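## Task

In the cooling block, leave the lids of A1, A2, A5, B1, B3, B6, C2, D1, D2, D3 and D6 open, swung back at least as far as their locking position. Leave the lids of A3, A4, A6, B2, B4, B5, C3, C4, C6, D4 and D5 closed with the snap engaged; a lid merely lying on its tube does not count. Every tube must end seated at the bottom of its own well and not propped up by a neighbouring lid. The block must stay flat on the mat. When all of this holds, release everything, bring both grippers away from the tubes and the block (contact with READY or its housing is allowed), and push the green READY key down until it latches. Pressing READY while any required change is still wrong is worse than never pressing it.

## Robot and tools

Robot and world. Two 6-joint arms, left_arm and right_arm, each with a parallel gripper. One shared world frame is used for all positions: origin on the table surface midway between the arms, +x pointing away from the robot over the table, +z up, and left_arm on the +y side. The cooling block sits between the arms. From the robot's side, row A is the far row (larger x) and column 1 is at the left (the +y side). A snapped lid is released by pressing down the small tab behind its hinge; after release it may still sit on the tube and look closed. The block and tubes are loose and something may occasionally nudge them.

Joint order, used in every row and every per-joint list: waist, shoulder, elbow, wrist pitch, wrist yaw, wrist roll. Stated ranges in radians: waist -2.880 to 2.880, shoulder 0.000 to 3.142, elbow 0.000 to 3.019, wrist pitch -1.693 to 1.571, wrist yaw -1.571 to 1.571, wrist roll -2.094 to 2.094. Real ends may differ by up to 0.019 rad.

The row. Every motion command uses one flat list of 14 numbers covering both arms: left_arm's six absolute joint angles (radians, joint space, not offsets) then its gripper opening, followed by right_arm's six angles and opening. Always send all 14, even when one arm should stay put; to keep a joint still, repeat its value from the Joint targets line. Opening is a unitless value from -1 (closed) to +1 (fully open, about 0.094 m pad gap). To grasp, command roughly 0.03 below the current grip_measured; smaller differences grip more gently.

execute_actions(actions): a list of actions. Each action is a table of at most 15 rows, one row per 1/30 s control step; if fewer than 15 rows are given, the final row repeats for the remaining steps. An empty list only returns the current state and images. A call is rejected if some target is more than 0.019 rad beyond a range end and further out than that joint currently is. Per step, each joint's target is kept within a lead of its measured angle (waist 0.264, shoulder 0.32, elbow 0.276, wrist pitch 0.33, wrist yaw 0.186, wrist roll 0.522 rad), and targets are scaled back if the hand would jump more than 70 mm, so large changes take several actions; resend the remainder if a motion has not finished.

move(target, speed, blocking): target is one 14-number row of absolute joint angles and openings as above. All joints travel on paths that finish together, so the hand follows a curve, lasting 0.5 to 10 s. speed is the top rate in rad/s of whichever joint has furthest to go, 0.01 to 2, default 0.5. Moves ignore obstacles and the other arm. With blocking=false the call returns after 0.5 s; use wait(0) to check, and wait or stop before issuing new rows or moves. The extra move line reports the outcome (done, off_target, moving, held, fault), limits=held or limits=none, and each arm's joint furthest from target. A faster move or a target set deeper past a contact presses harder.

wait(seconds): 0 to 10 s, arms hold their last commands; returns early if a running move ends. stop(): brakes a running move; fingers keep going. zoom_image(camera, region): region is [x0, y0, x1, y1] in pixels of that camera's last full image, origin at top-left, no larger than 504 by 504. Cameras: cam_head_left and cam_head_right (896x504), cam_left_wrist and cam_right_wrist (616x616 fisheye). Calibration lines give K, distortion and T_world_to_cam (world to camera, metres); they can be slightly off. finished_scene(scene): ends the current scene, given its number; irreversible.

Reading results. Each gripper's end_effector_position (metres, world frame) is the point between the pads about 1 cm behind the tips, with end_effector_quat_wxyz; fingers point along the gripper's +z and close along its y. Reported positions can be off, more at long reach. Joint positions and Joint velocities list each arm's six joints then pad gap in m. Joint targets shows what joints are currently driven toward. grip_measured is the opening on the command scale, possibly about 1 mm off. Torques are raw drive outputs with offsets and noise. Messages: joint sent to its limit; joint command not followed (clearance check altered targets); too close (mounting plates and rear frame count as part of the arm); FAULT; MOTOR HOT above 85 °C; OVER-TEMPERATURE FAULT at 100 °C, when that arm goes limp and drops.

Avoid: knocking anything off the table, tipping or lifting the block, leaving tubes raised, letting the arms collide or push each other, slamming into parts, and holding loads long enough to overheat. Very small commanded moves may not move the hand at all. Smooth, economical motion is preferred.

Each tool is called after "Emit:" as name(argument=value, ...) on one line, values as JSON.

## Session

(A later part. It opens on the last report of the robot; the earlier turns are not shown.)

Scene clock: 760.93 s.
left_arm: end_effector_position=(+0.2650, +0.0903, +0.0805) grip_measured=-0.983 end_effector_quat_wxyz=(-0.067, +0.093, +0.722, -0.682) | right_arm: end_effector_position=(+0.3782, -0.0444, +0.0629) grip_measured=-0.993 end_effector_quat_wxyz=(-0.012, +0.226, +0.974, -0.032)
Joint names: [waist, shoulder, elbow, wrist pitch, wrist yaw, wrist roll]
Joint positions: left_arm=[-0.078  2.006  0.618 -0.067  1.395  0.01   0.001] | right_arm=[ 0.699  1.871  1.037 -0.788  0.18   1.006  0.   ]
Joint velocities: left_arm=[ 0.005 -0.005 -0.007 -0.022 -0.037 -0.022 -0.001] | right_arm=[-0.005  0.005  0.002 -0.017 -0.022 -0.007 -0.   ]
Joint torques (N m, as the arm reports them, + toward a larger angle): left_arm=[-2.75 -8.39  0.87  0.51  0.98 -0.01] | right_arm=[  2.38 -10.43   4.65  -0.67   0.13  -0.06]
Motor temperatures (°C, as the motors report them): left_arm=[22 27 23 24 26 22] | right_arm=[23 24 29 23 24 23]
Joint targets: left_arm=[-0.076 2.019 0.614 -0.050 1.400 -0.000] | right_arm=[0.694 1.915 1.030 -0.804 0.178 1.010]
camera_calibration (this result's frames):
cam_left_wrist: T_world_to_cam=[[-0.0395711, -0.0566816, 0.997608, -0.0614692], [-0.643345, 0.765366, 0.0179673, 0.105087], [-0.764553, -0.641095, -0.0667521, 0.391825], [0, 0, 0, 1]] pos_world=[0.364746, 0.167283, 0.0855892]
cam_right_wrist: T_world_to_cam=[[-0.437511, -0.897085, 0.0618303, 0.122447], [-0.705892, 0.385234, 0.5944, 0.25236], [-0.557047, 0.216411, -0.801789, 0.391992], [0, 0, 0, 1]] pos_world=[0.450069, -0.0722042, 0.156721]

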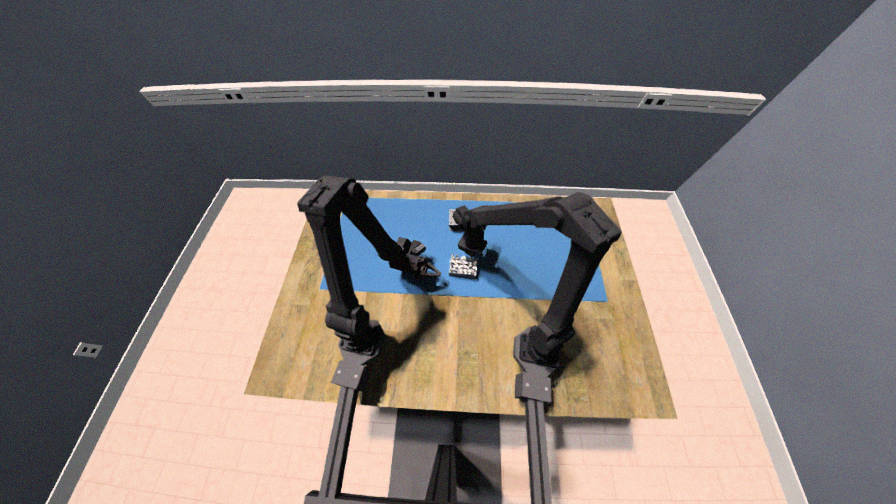

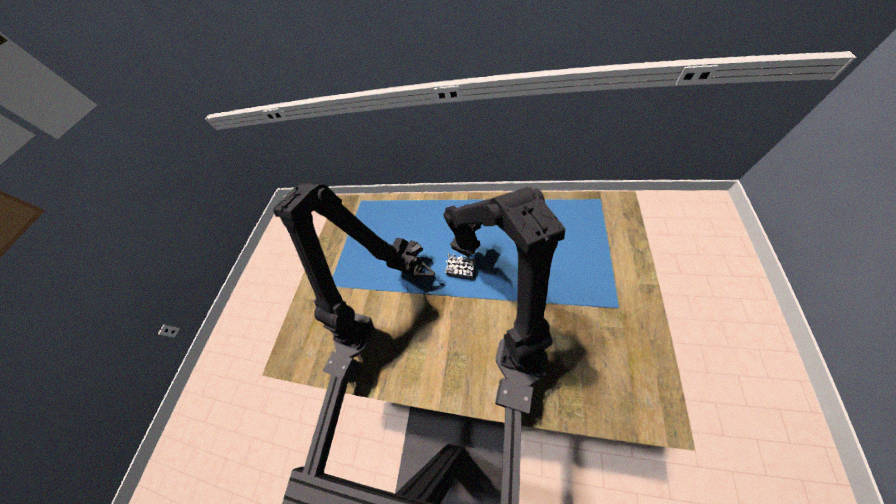

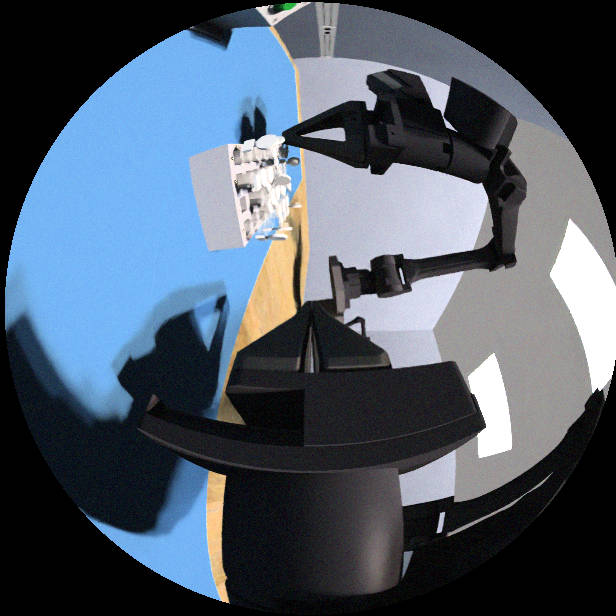

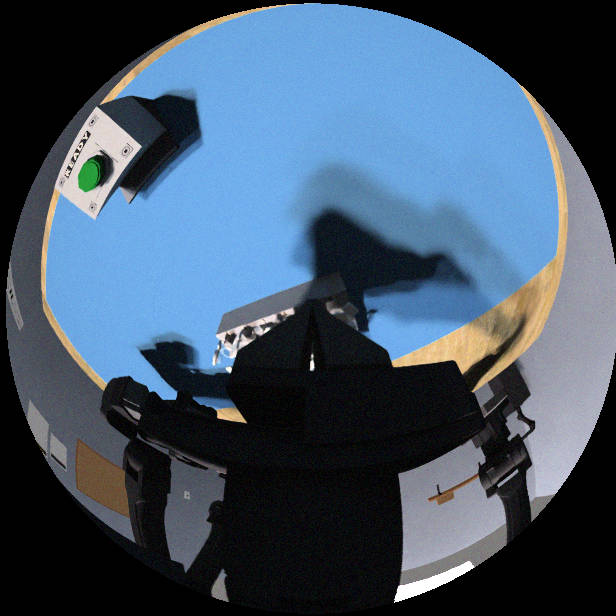

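Emit:
execute_actions(actions=[[[-0.076,2.019,0.614,-0.05,1.4,0,-1,0.694,1.90,1.03,-0.804,0.178,1.01,-1],[-0.076,2.019,0.614,-0.05,1.4,0,-1,0.694,1.885,1.03,-0.80,0.178,1.01,-1],[-0.076,2.019,0.614,-0.05,1.4,0,-1,0.694,1.872,1.03,-0.79,0.178,1.01,-1],[-0.076,2.019,0.614,-0.05,1.4,0,-1,0.694,1.862,1.03,-0.78,0.18,1.01,-1],[-0.076,2.019,0.614,-0.05,1.4,0,-1,0.694,1.858,1.03,-0.775,0.18,1.01,-1],[-0.076,2.019,0.614,-0.05,1.4,0,-1,0.694,1.858,1.03,-0.775,0.18,1.01,-1],[-0.076,2.019,0.614,-0.05,1.4,0,-1,0.694,1.858,1.03,-0.775,0.18,1.01,-1],[-0.076,2.019,0.614,-0.05,1.4,0,-1,0.694,1.858,1.03,-0.772,0.185,1.01,-1],[-0.076,2.019,0.614,-0.05,1.4,0,-1,0.694,1.858,1.03,-0.769,0.19,1.01,-1],[-0.076,2.019,0.614,-0.05,1.4,0,-1,0.694,1.858,1.03,-0.766,0.195,1.01,-1],[-0.076,2.019,0.614,-0.05,1.4,0,-1,0.694,1.858,1.03,-0.764,0.198,1.01,-1]]])

Emit:
zoom_image(camera="cam_left_wrist", region=[260, 120, 320, 180])

Scene clock: 774.53 s.
left_arm: end_effector_position=(+0.2650, +0.0903, +0.0805) grip_measured=-0.983 end_effector_quat_wxyz=(-0.067, +0.093, +0.722, -0.682) | right_arm: end_effector_position=(+0.3819, -0.0455, +0.0650) grip_measured=-0.993 end_effector_quat_wxyz=(-0.003, +0.226, +0.973, -0.033)
Joint names: [waist, shoulder, elbow, wrist pitch, wrist yaw, wrist roll]
Joint positions: left_arm=[-0.078  2.006  0.618 -0.067  1.395  0.01   0.001] | right_arm=[ 0.699  1.866  1.037 -0.781  0.195  1.006  0.   ]
Joint velocities: left_arm=[-0.005 -0.005 -0.007 -0.012  0.022  0.022 -0.   ] | right_arm=[ 0.005 -0.005  0.007 -0.007 -0.051 -0.051  0.   ]
Joint torques (N m, as the arm reports them, + toward a larger angle): left_arm=[-2.52 -8.51  0.86  0.54  0.99 -0.04] | right_arm=[  2.66 -15.06   4.73   0.55   0.39  -0.03]
Motor temperatures (°C, as the motors report them): left_arm=[22 27 23 24 26 22] | right_arm=[23 24 29 23 24 23]
Joint targets: left_arm=[-0.076 2.019 0.614 -0.050 1.400 0.000] | right_arm=[0.694 1.858 1.030 -0.764 0.198 1.010]
camera_calibration (this result's frames):
cam_left_wrist: T_world_to_cam=[[-0.0395711, -0.0566816, 0.997608, -0.0614692], [-0.643345, 0.765366, 0.0179673, 0.105087], [-0.764553, -0.641095, -0.0667521, 0.391825], [0, 0, 0, 1]] pos_world=[0.364746, 0.167283, 0.0855892]
cam_right_wrist: T_world_to_cam=[[-0.439449, -0.896275, 0.059806, 0.123903], [-0.715832, 0.389642, 0.579451, 0.259108], [-0.54265, 0.211828, -0.81281, 0.390927], [0, 0, 0, 1]] pos_world=[0.452063, -0.0727179, 0.160199]

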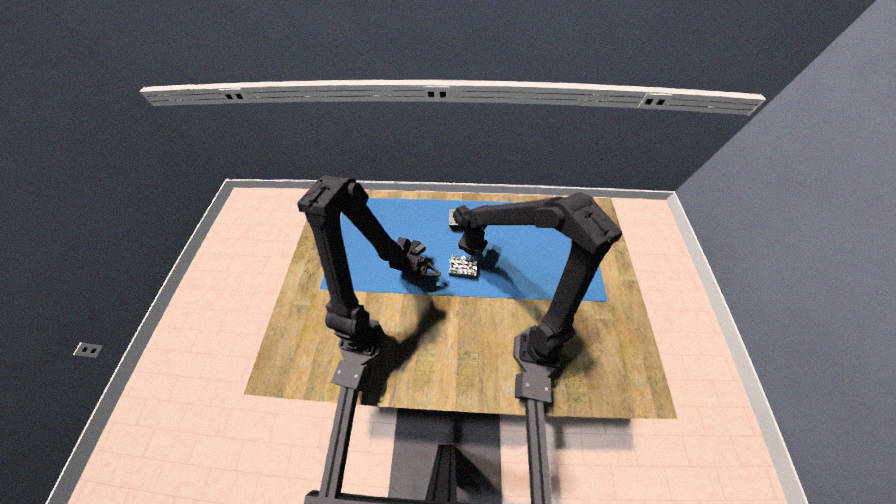

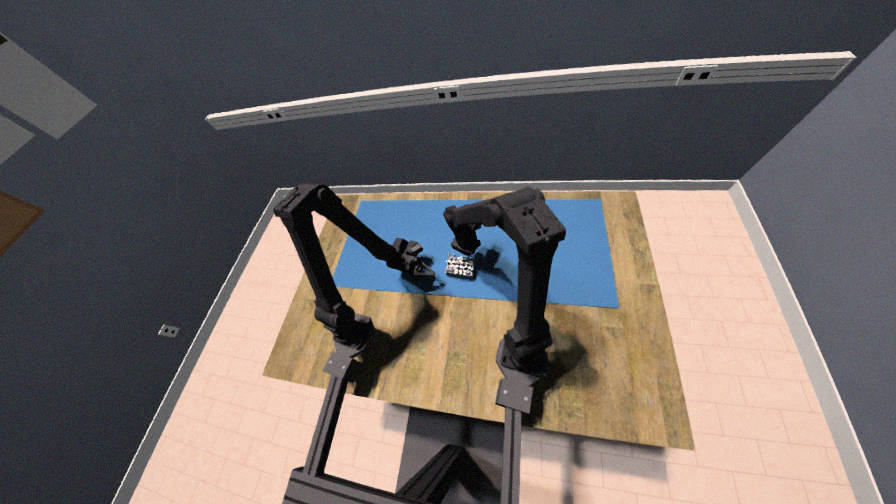

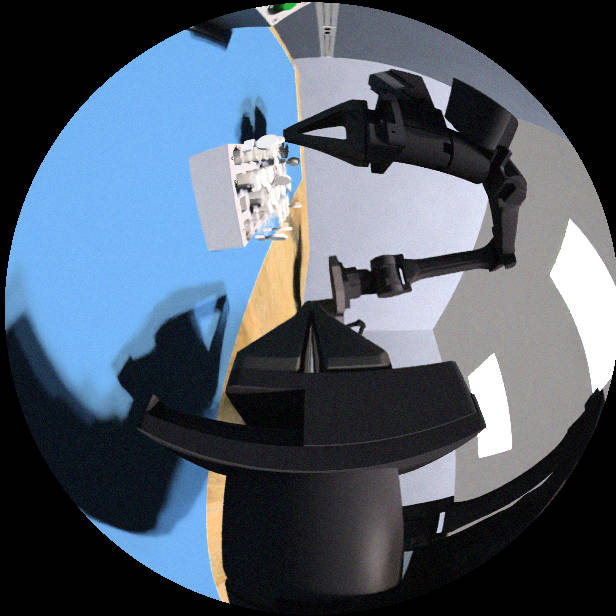

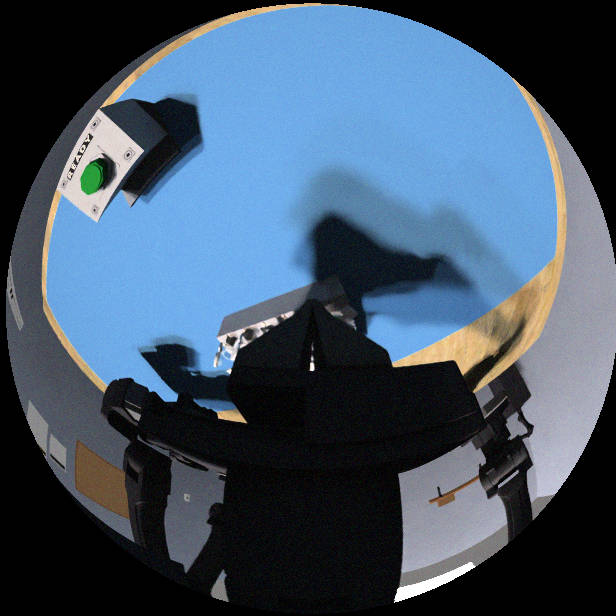

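Region (260, 120, 320, 180) of cam_left_wrist's 616x616 image, scaled by 8.400, with more detail than that image has.

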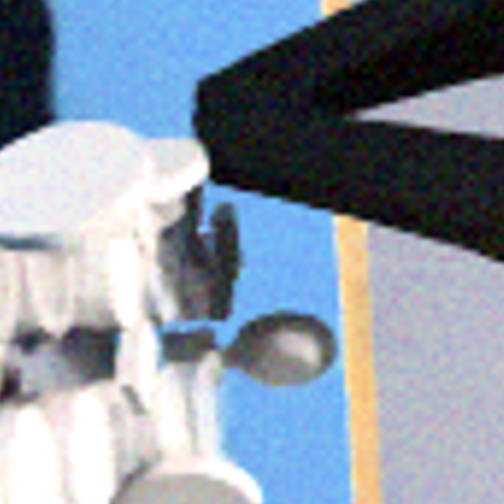

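Now descend.

Emit:
execute_actions(actions=[[[-0.076,2.019,0.614,-0.05,1.4,0,-1,0.694,1.87,1.03,-0.764,0.198,1.01,-1],[-0.076,2.019,0.614,-0.05,1.4,0,-1,0.694,1.88,1.03,-0.764,0.198,1.01,-1],[-0.076,2.019,0.614,-0.05,1.4,0,-1,0.694,1.884,1.03,-0.764,0.198,1.01,-1],[-0.076,2.019,0.614,-0.05,1.4,0,-1,0.694,1.888,1.03,-0.764,0.198,1.01,-1],[-0.076,2.019,0.614,-0.05,1.4,0,-1,0.694,1.892,1.03,-0.764,0.198,1.01,-1],[-0.076,2.019,0.614,-0.05,1.4,0,-1,0.694,1.896,1.03,-0.764,0.198,1.01,-1],[-0.076,2.019,0.614,-0.05,1.4,0,-1,0.694,1.900,1.03,-0.764,0.198,1.01,-1],[-0.076,2.019,0.614,-0.05,1.4,0,-1,0.694,1.904,1.03,-0.764,0.198,1.01,-1],[-0.076,2.019,0.614,-0.05,1.4,0,-1,0.694,1.908,1.03,-0.764,0.198,1.01,-1]]])

Emit:
zoom_image(camera="cam_left_wrist", region=[260, 120, 320, 180])

Scene clock: 782.90 s.
left_arm: end_effector_position=(+0.2650, +0.0903, +0.0805) grip_measured=-0.983 end_effector_quat_wxyz=(-0.067, +0.093, +0.722, -0.682) | right_arm: end_effector_position=(+0.3817, -0.0458, +0.0637) grip_measured=-0.993 end_effector_quat_wxyz=(-0.002, +0.226, +0.973, -0.035)
Joint names: [waist, shoulder, elbow, wrist pitch, wrist yaw, wrist roll]
Joint positions: left_arm=[-0.078  2.006  0.618 -0.067  1.395  0.01   0.001] | right_arm=[ 0.699  1.869  1.037 -0.78   0.198  1.006  0.   ]
Joint velocities: left_arm=[-0.005 -0.005  0.007 -0.007  0.022  0.007 -0.001] | right_arm=[-0.005  0.005 -0.017  0.012  0.081 -0.037 -0.001]
Joint torques (N m, as the arm reports them, + toward a larger angle): left_arm=[-2.53 -8.2   0.9   0.55  0.98 -0.04] | right_arm=[  2.64 -11.92   4.69   0.71   0.24  -0.04]
Motor temperatures (°C, as the motors report them): left_arm=[22 27 23 24 26 22] | right_arm=[23 25 29 23 24 23]
Joint targets: left_arm=[-0.076 2.019 0.614 -0.050 1.400 0.000] | right_arm=[0.694 1.908 1.030 -0.764 0.198 1.010]
camera_calibration (this result's frames):
cam_left_wrist: T_world_to_cam=[[-0.0395711, -0.0566816, 0.997608, -0.0614692], [-0.643345, 0.765366, 0.0179673, 0.105087], [-0.764553, -0.641095, -0.0667521, 0.391825], [0, 0, 0, 1]] pos_world=[0.364746, 0.167283, 0.0855892]
cam_right_wrist: T_world_to_cam=[[-0.439055, -0.896262, 0.0628155, 0.123252], [-0.715865, 0.391218, 0.578347, 0.260061], [-0.542925, 0.208959, -0.813369, 0.389926], [0, 0, 0, 1]] pos_world=[0.451984, -0.0727527, 0.159006]

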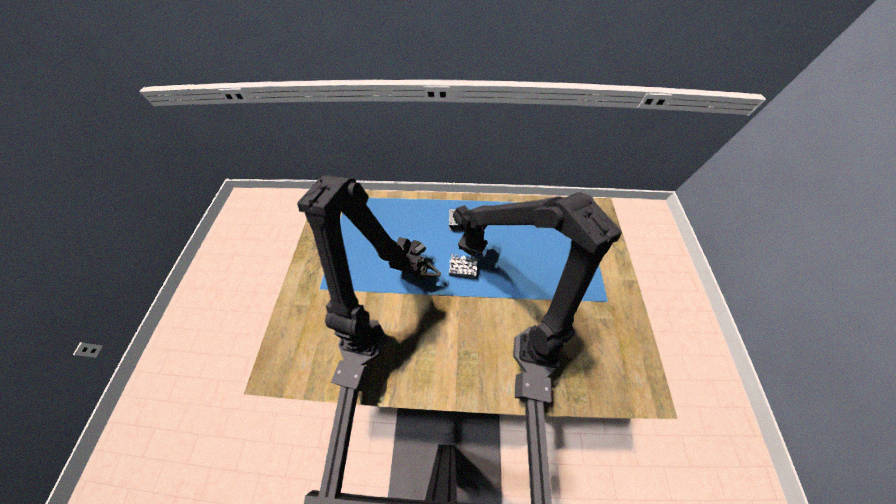

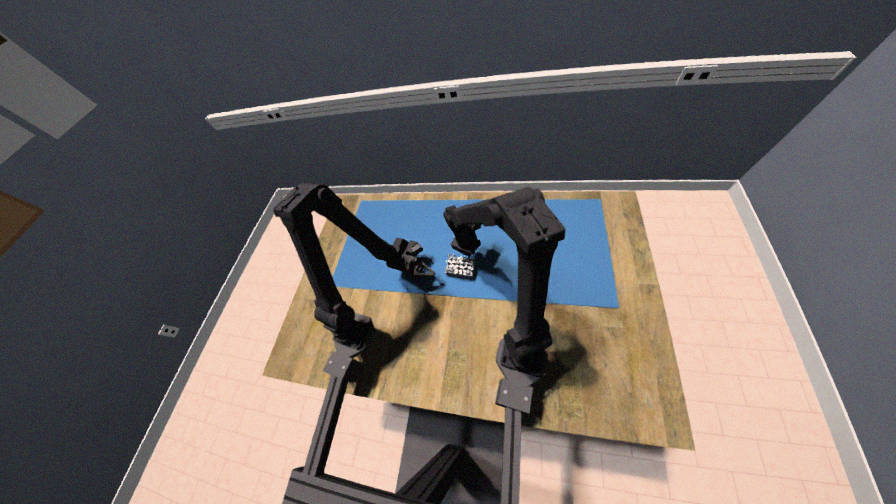

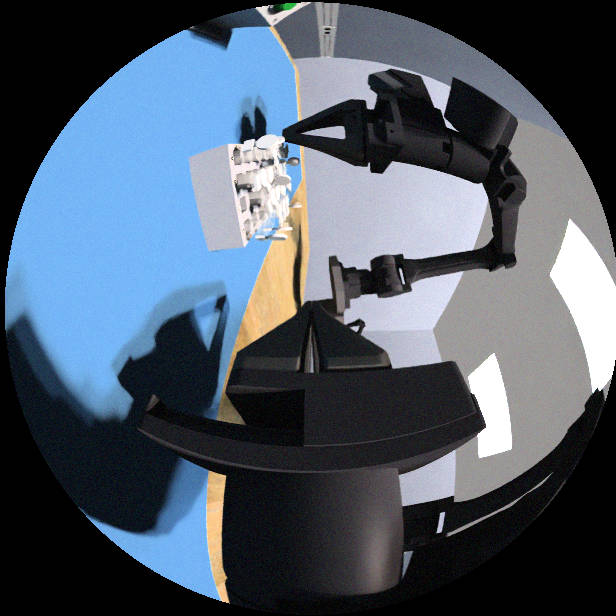

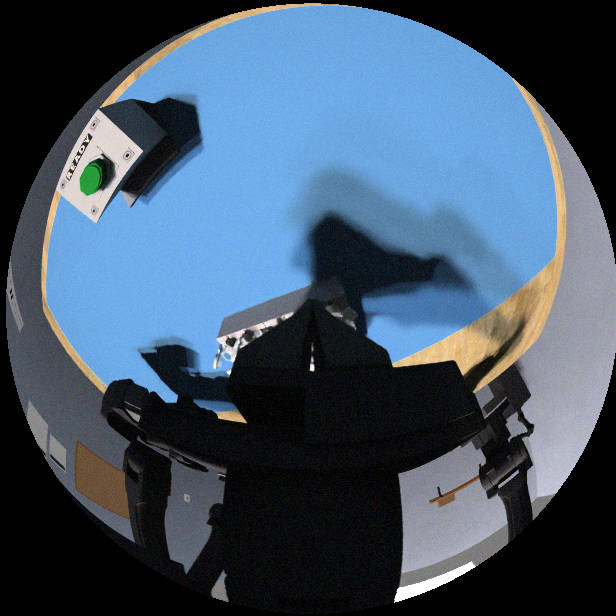

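Region (260, 120, 320, 180) of cam_left_wrist's 616x616 image, scaled by 8.400, with more detail than that image has.

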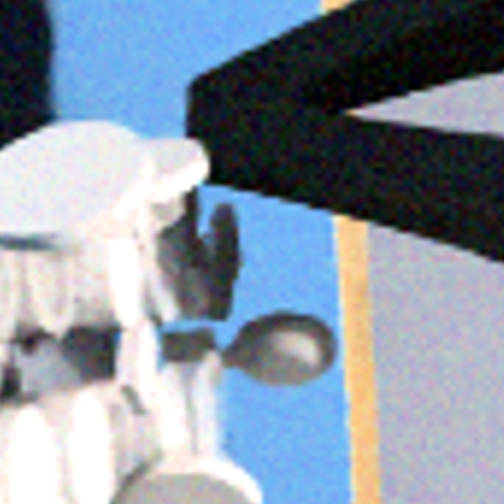

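Emit:
execute_actions(actions=[[[-0.076,2.019,0.614,-0.05,1.4,0,-1,0.694,1.912,1.03,-0.775,0.193,1.01,-1],[-0.076,2.019,0.614,-0.05,1.4,0,-1,0.694,1.916,1.03,-0.775,0.193,1.01,-1],[-0.076,2.019,0.614,-0.05,1.4,0,-1,0.694,1.92,1.03,-0.775,0.193,1.01,-1],[-0.076,2.019,0.614,-0.05,1.4,0,-1,0.694,1.924,1.03,-0.775,0.193,1.01,-1],[-0.076,2.019,0.614,-0.05,1.4,0,-1,0.694,1.928,1.03,-0.775,0.193,1.01,-1],[-0.076,2.019,0.614,-0.05,1.4,0,-1,0.694,1.932,1.03,-0.775,0.193,1.01,-1],[-0.076,2.019,0.614,-0.05,1.4,0,-1,0.694,1.932,1.03,-0.775,0.193,1.01,-1],[-0.076,2.019,0.614,-0.05,1.4,0,-1,0.694,1.932,1.03,-0.775,0.193,1.01,-1],[-0.076,2.019,0.614,-0.05,1.4,0,-1,0.694,1.932,1.03,-0.775,0.193,1.01,-1],[-0.076,2.019,0.614,-0.05,1.4,0,-1,0.694,1.92,1.03,-0.775,0.193,1.01,-1],[-0.076,2.019,0.614,-0.05,1.4,0,-1,0.694,1.908,1.03,-0.775,0.193,1.01,-1]]])

Emit:
zoom_image(camera="cam_left_wrist", region=[260, 120, 320, 180])

Scene clock: 788.90 s.
left_arm: end_effector_position=(+0.2650, +0.0903, +0.0805) grip_measured=-0.983 end_effector_quat_wxyz=(-0.067, +0.093, +0.722, -0.682) | right_arm: end_effector_position=(+0.3812, -0.0460, +0.0626) grip_measured=-0.993 end_effector_quat_wxyz=(-0.003, +0.226, +0.973, -0.036)
Joint names: [waist, shoulder, elbow, wrist pitch, wrist yaw, wrist roll]
Joint positions: left_arm=[-0.078  2.006  0.618 -0.067  1.395  0.01   0.001] | right_arm=[ 0.699  1.872  1.037 -0.78   0.198  1.006  0.   ]
Joint velocities: left_arm=[ 0.005  0.005 -0.012 -0.017  0.022  0.007  0.   ] | right_arm=[-0.005 -0.005  0.002  0.012 -0.022  0.051  0.   ]
Joint torques (N m, as the arm reports them, + toward a larger angle): left_arm=[-2.58 -8.53  0.79  0.55  0.96 -0.04] | right_arm=[  2.61 -12.59   4.68   0.21   0.     0.04]
Motor temperatures (°C, as the motors report them): left_arm=[22 27 23 24 26 22] | right_arm=[23 25 29 23 24 23]
Joint targets: left_arm=[-0.076 2.019 0.614 -0.050 1.400 0.000] | right_arm=[0.694 1.908 1.030 -0.775 0.193 1.010]
camera_calibration (this result's frames):
cam_left_wrist: T_world_to_cam=[[-0.0395711, -0.0566816, 0.997608, -0.0614692], [-0.643345, 0.765366, 0.0179673, 0.105087], [-0.764553, -0.641095, -0.0667521, 0.391825], [0, 0, 0, 1]] pos_world=[0.364746, 0.167283, 0.0855892]
cam_right_wrist: T_world_to_cam=[[-0.43855, -0.896351, 0.0650258, 0.122658], [-0.714712, 0.391716, 0.579435, 0.259892], [-0.544849, 0.207637, -0.81242, 0.389378], [0, 0, 0, 1]] pos_world=[0.451692, -0.0727084, 0.157772]

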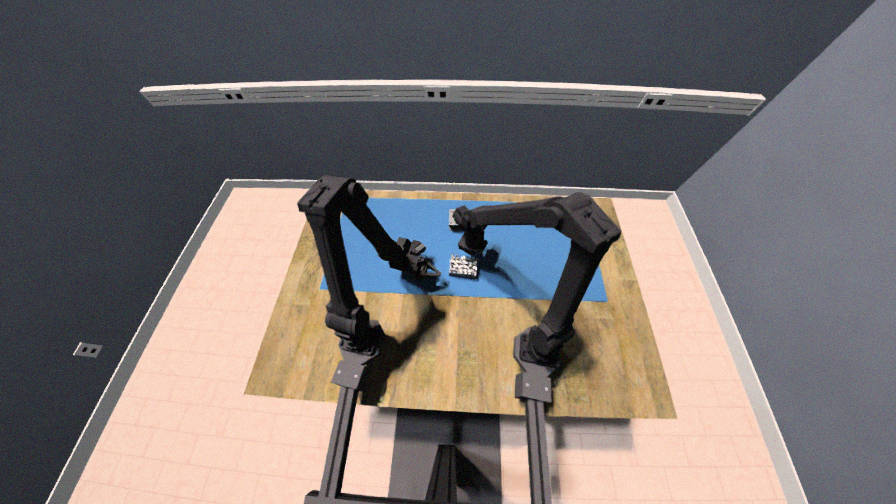

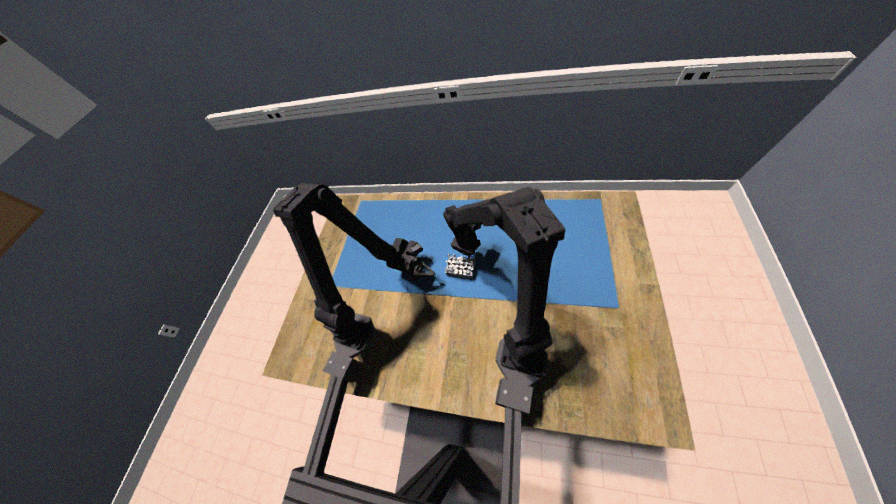

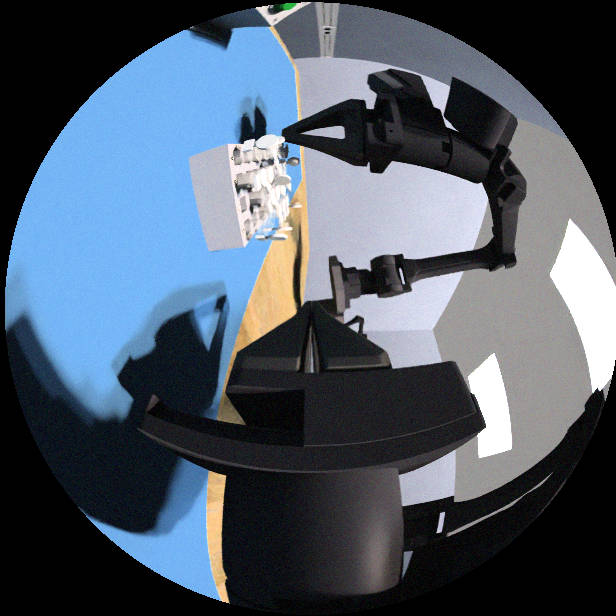

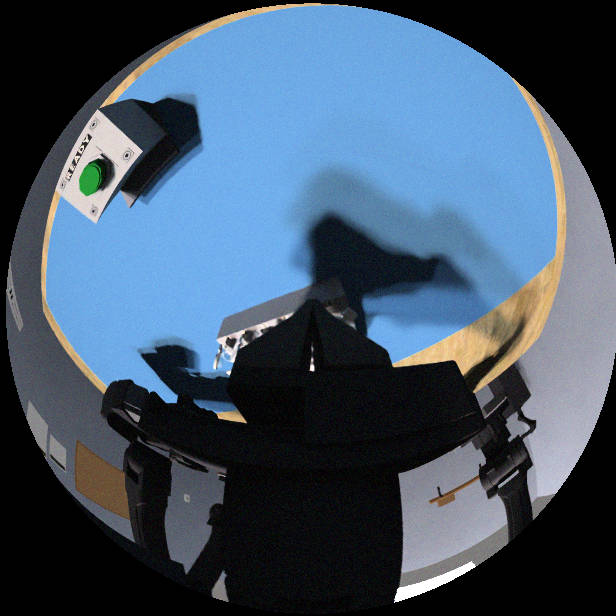

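Region (260, 120, 320, 180) of cam_left_wrist's 616x616 image, scaled by 8.400, with more detail than that image has.

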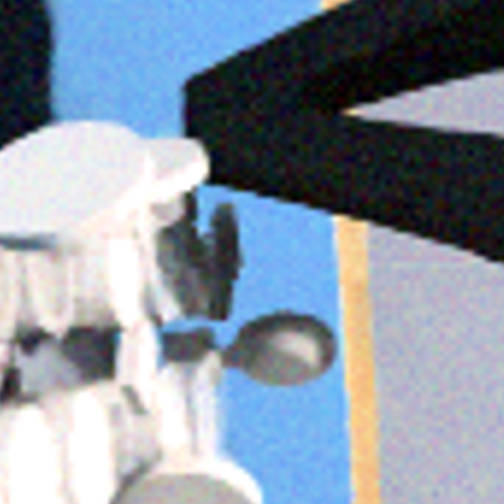

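Emit:
execute_actions(actions=[[[-0.076,2.019,0.614,-0.05,1.4,0,-1,0.694,1.918,1.03,-0.775,0.193,1.01,-1],[-0.076,2.019,0.614,-0.05,1.4,0,-1,0.694,1.928,1.03,-0.775,0.193,1.01,-1],[-0.076,2.019,0.614,-0.05,1.4,0,-1,0.694,1.934,1.03,-0.775,0.193,1.01,-1],[-0.076,2.019,0.614,-0.05,1.4,0,-1,0.694,1.94,1.03,-0.775,0.193,1.01,-1],[-0.076,2.019,0.614,-0.05,1.4,0,-1,0.694,1.945,1.03,-0.775,0.193,1.01,-1],[-0.076,2.019,0.614,-0.05,1.4,0,-1,0.694,1.95,1.03,-0.775,0.193,1.01,-1],[-0.076,2.019,0.614,-0.05,1.4,0,-1,0.694,1.955,1.03,-0.775,0.193,1.01,-1],[-0.076,2.019,0.614,-0.05,1.4,0,-1,0.694,1.955,1.03,-0.775,0.193,1.01,-1],[-0.076,2.019,0.614,-0.05,1.4,0,-1,0.694,1.955,1.03,-0.775,0.193,1.01,-1],[-0.076,2.019,0.614,-0.05,1.4,0,-1,0.694,1.93,1.03,-0.775,0.193,1.01,-1],[-0.076,2.019,0.614,-0.05,1.4,0,-1,0.694,1.908,1.03,-0.775,0.193,1.01,-1]]])

Emit:
zoom_image(camera="cam_left_wrist", region=[220, 110, 340, 250])

Scene clock: 796.00 s.
left_arm: end_effector_position=(+0.2650, +0.0903, +0.0805) grip_measured=-0.983 end_effector_quat_wxyz=(-0.067, +0.093, +0.722, -0.682) | right_arm: end_effector_position=(+0.3779, -0.0489, +0.0506) grip_measured=-0.993 end_effector_quat_wxyz=(-0.011, +0.226, +0.973, -0.046)
Joint names: [waist, shoulder, elbow, wrist pitch, wrist yaw, wrist roll]
Joint positions: left_arm=[-0.078  2.006  0.618 -0.067  1.395  0.01   0.001] | right_arm=[ 0.695  1.901  1.038 -0.777  0.202  1.006  0.   ]
Joint velocities: left_arm=[-0.005 -0.015 -0.002 -0.017 -0.007 -0.022  0.   ] | right_arm=[-0.005 -0.015 -0.007  0.002  0.007 -0.051 -0.   ]
Joint torques (N m, as the arm reports them, + toward a larger angle): left_arm=[-2.73 -8.09  0.86  0.53  0.98 -0.03] | right_arm=[  2.36 -14.11   4.29   0.05  -0.22  -0.02]
Motor temperatures (°C, as the motors report them): left_arm=[22 27 23 24 26 22] | right_arm=[23 25 29 23 24 23]
Joint targets: left_arm=[-0.076 2.019 0.614 -0.050 1.400 -0.000] | right_arm=[0.694 1.908 1.030 -0.775 0.193 1.010]
camera_calibration (this result's frames):
cam_left_wrist: T_world_to_cam=[[-0.0395711, -0.0566816, 0.997608, -0.0614692], [-0.643345, 0.765366, 0.0179673, 0.105087], [-0.764553, -0.641095, -0.0667521, 0.391825], [0, 0, 0, 1]] pos_world=[0.364746, 0.167283, 0.0855892]
cam_right_wrist: T_world_to_cam=[[-0.437174, -0.895012, 0.0884975, 0.117718], [-0.703484, 0.4016, 0.586368, 0.2615], [-0.560347, 0.194088, -0.805196, 0.383339], [0, 0, 0, 1]] pos_world=[0.450227, -0.0740607, 0.144911]

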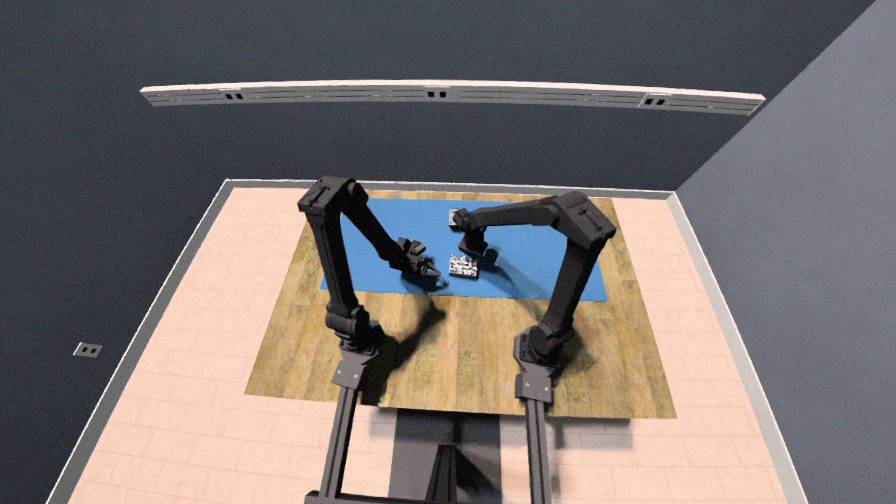

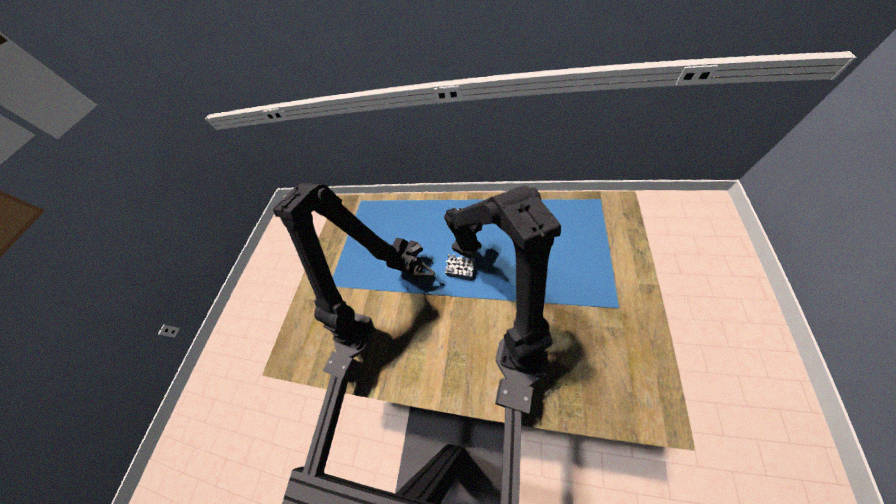

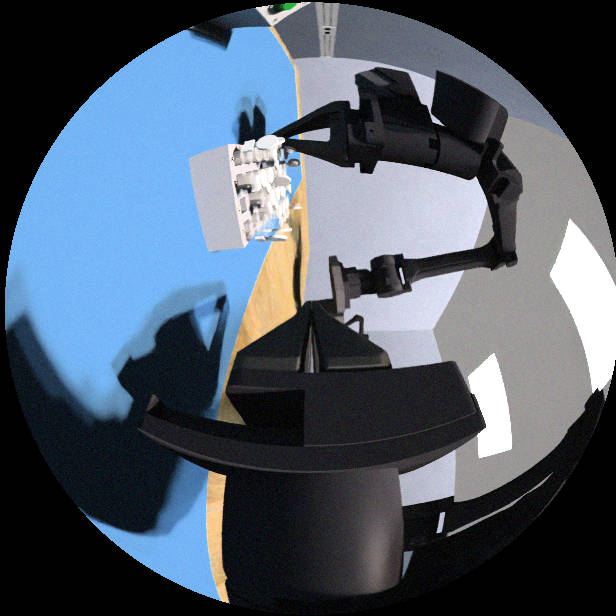

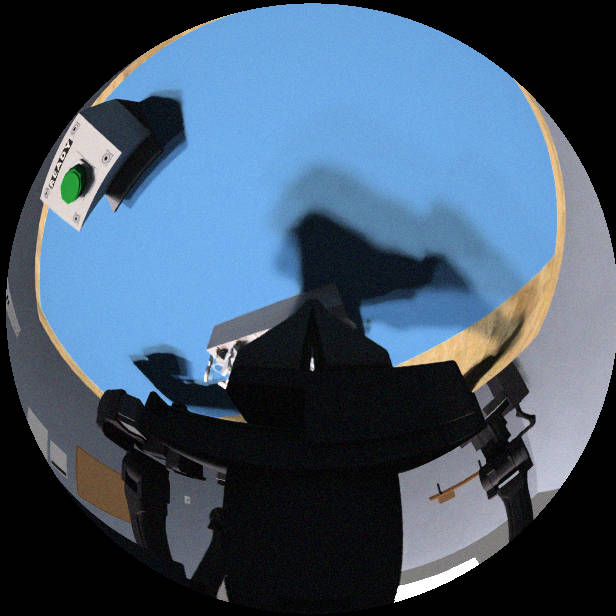

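Region (220, 110, 340, 250) of cam_left_wrist's 616x616 image, scaled by 3.600, with more detail than that image has; it fills the left 432 columns of this view, and the rest is white.

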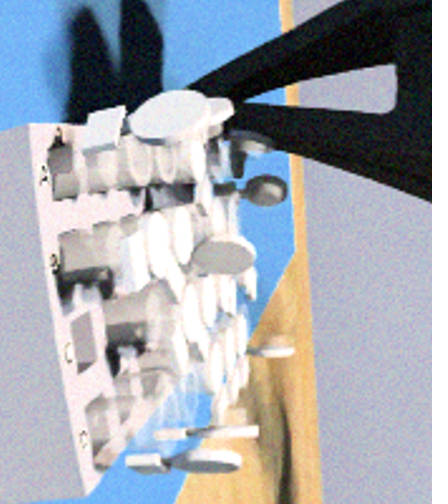

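Emit:
execute_actions(actions=[[[-0.076,2.019,0.614,-0.05,1.4,0,-1,0.694,1.90,1.03,-0.765,0.205,1.01,-1],[-0.076,2.019,0.614,-0.05,1.4,0,-1,0.694,1.895,1.03,-0.758,0.21,1.01,-1],[-0.076,2.019,0.614,-0.05,1.4,0,-1,0.694,1.89,1.03,-0.752,0.215,1.01,-1],[-0.076,2.019,0.614,-0.05,1.4,0,-1,0.694,1.885,1.03,-0.746,0.22,1.01,-1],[-0.076,2.019,0.614,-0.05,1.4,0,-1,0.694,1.878,1.03,-0.74,0.22,1.01,-1],[-0.076,2.019,0.614,-0.05,1.4,0,-1,0.694,1.87,1.03,-0.74,0.22,1.01,-1],[-0.076,2.019,0.614,-0.05,1.4,0,-1,0.694,1.862,1.03,-0.74,0.22,1.01,-1],[-0.076,2.019,0.614,-0.05,1.4,0,-1,0.694,1.854,1.03,-0.74,0.22,1.01,-1],[-0.076,2.019,0.614,-0.05,1.4,0,-1,0.694,1.846,1.03,-0.74,0.22,1.01,-1],[-0.076,2.019,0.614,-0.05,1.4,0,-1,0.694,1.838,1.03,-0.74,0.22,1.01,-1],[-0.076,2.019,0.614,-0.05,1.4,0,-1,0.694,1.83,1.03,-0.74,0.22,1.01,-1],[-0.076,2.019,0.614,-0.05,1.4,0,-1,0.694,1.822,1.03,-0.74,0.22,1.01,-1],[-0.076,2.019,0.614,-0.05,1.4,0,-1,0.694,1.815,1.03,-0.74,0.22,1.01,-1]]])

Emit:
zoom_image(camera="cam_left_wrist", region=[220, 110, 340, 250])

Scene clock: 806.77 s.
left_arm: end_effector_position=(+0.2650, +0.0903, +0.0805) grip_measured=-0.983 end_effector_quat_wxyz=(-0.067, +0.093, +0.722, -0.682) | right_arm: end_effector_position=(+0.3986, -0.0455, +0.0841) grip_measured=-0.993 end_effector_quat_wxyz=(+0.030, +0.234, +0.972, -0.017)
Joint names: [waist, shoulder, elbow, wrist pitch, wrist yaw, wrist roll]
Joint positions: left_arm=[-0.078  2.006  0.618 -0.067  1.395  0.01   0.001] | right_arm=[ 0.695  1.822  1.038 -0.757  0.217  1.006  0.   ]
Joint velocities: left_arm=[ 0.005  0.005  0.007 -0.032  0.066  0.007 -0.001] | right_arm=[-0.005 -0.239  0.002  0.017  0.051  0.022 -0.003]
Joint torques (N m, as the arm reports them, + toward a larger angle): left_arm=[-2.71 -8.69  0.83  0.7   0.98 -0.03] | right_arm=[  2.79 -14.25   4.86   0.89   0.21   0.01]
Motor temperatures (°C, as the motors report them): left_arm=[22 27 23 24 26 22] | right_arm=[23 25 28 23 24 23]
Joint targets: left_arm=[-0.076 2.019 0.614 -0.050 1.400 0.000] | right_arm=[0.694 1.815 1.030 -0.740 0.220 1.010]
camera_calibration (this result's frames):
cam_left_wrist: T_world_to_cam=[[-0.0395711, -0.0566816, 0.997608, -0.0614692], [-0.643345, 0.765366, 0.0179673, 0.105087], [-0.764553, -0.641095, -0.0667521, 0.391825], [0, 0, 0, 1]] pos_world=[0.364746, 0.167283, 0.0855892]
cam_right_wrist: T_world_to_cam=[[-0.454888, -0.890439, 0.0139957, 0.140324], [-0.749569, 0.391315, 0.533872, 0.277412], [-0.480857, 0.232361, -0.84545, 0.394645], [0, 0, 0, 1]] pos_world=[0.461539, -0.0753061, 0.183586]

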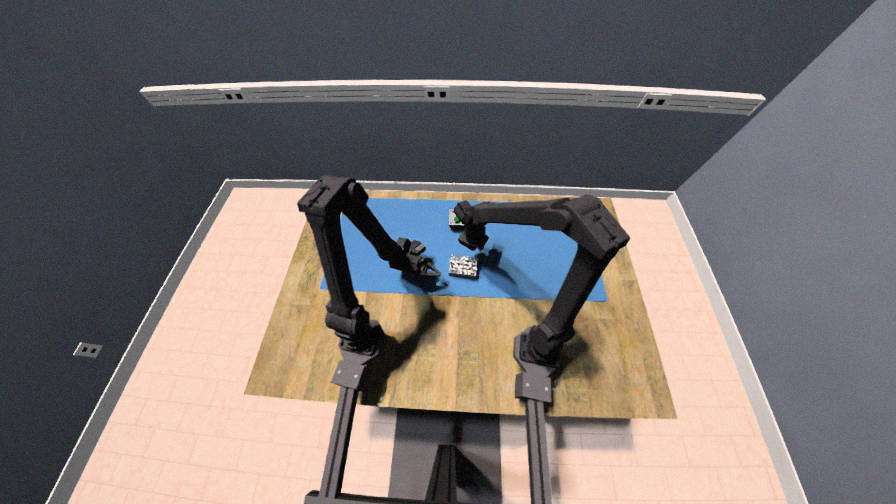

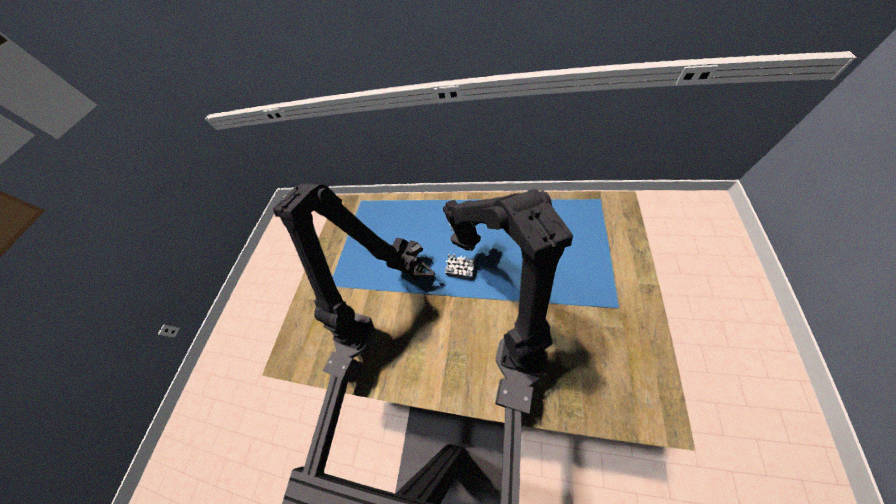

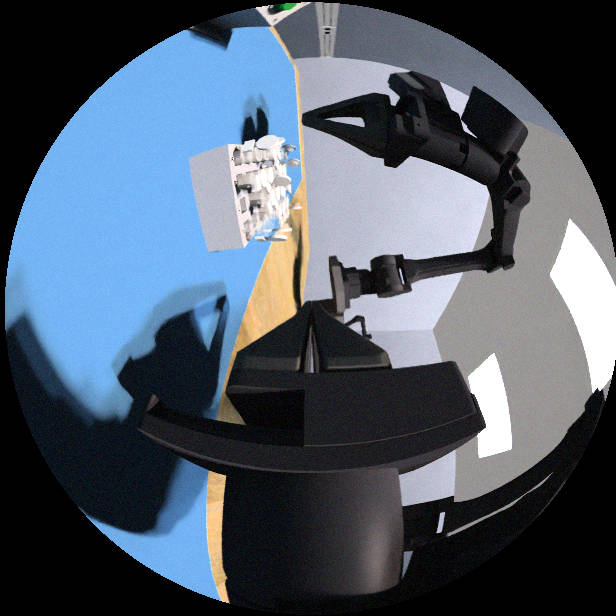

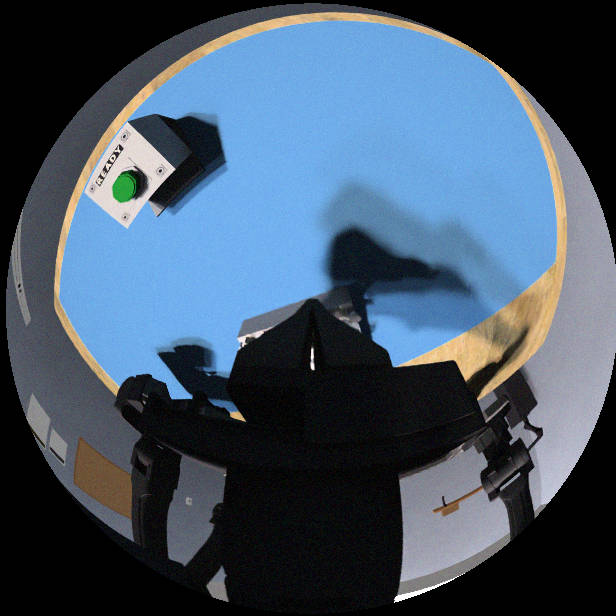

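Region (220, 110, 340, 250) of cam_left_wrist's 616x616 image, scaled by 3.600, with more detail than that image has; it fills the left 432 columns of this view, and the rest is white.

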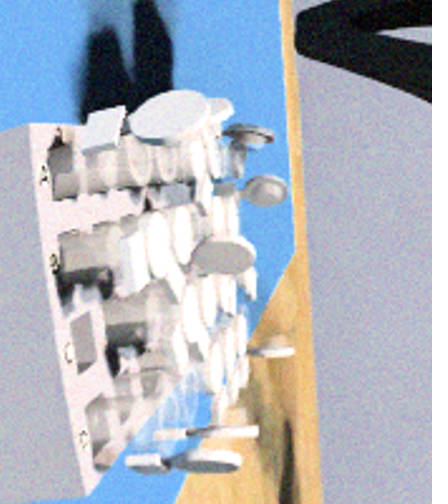

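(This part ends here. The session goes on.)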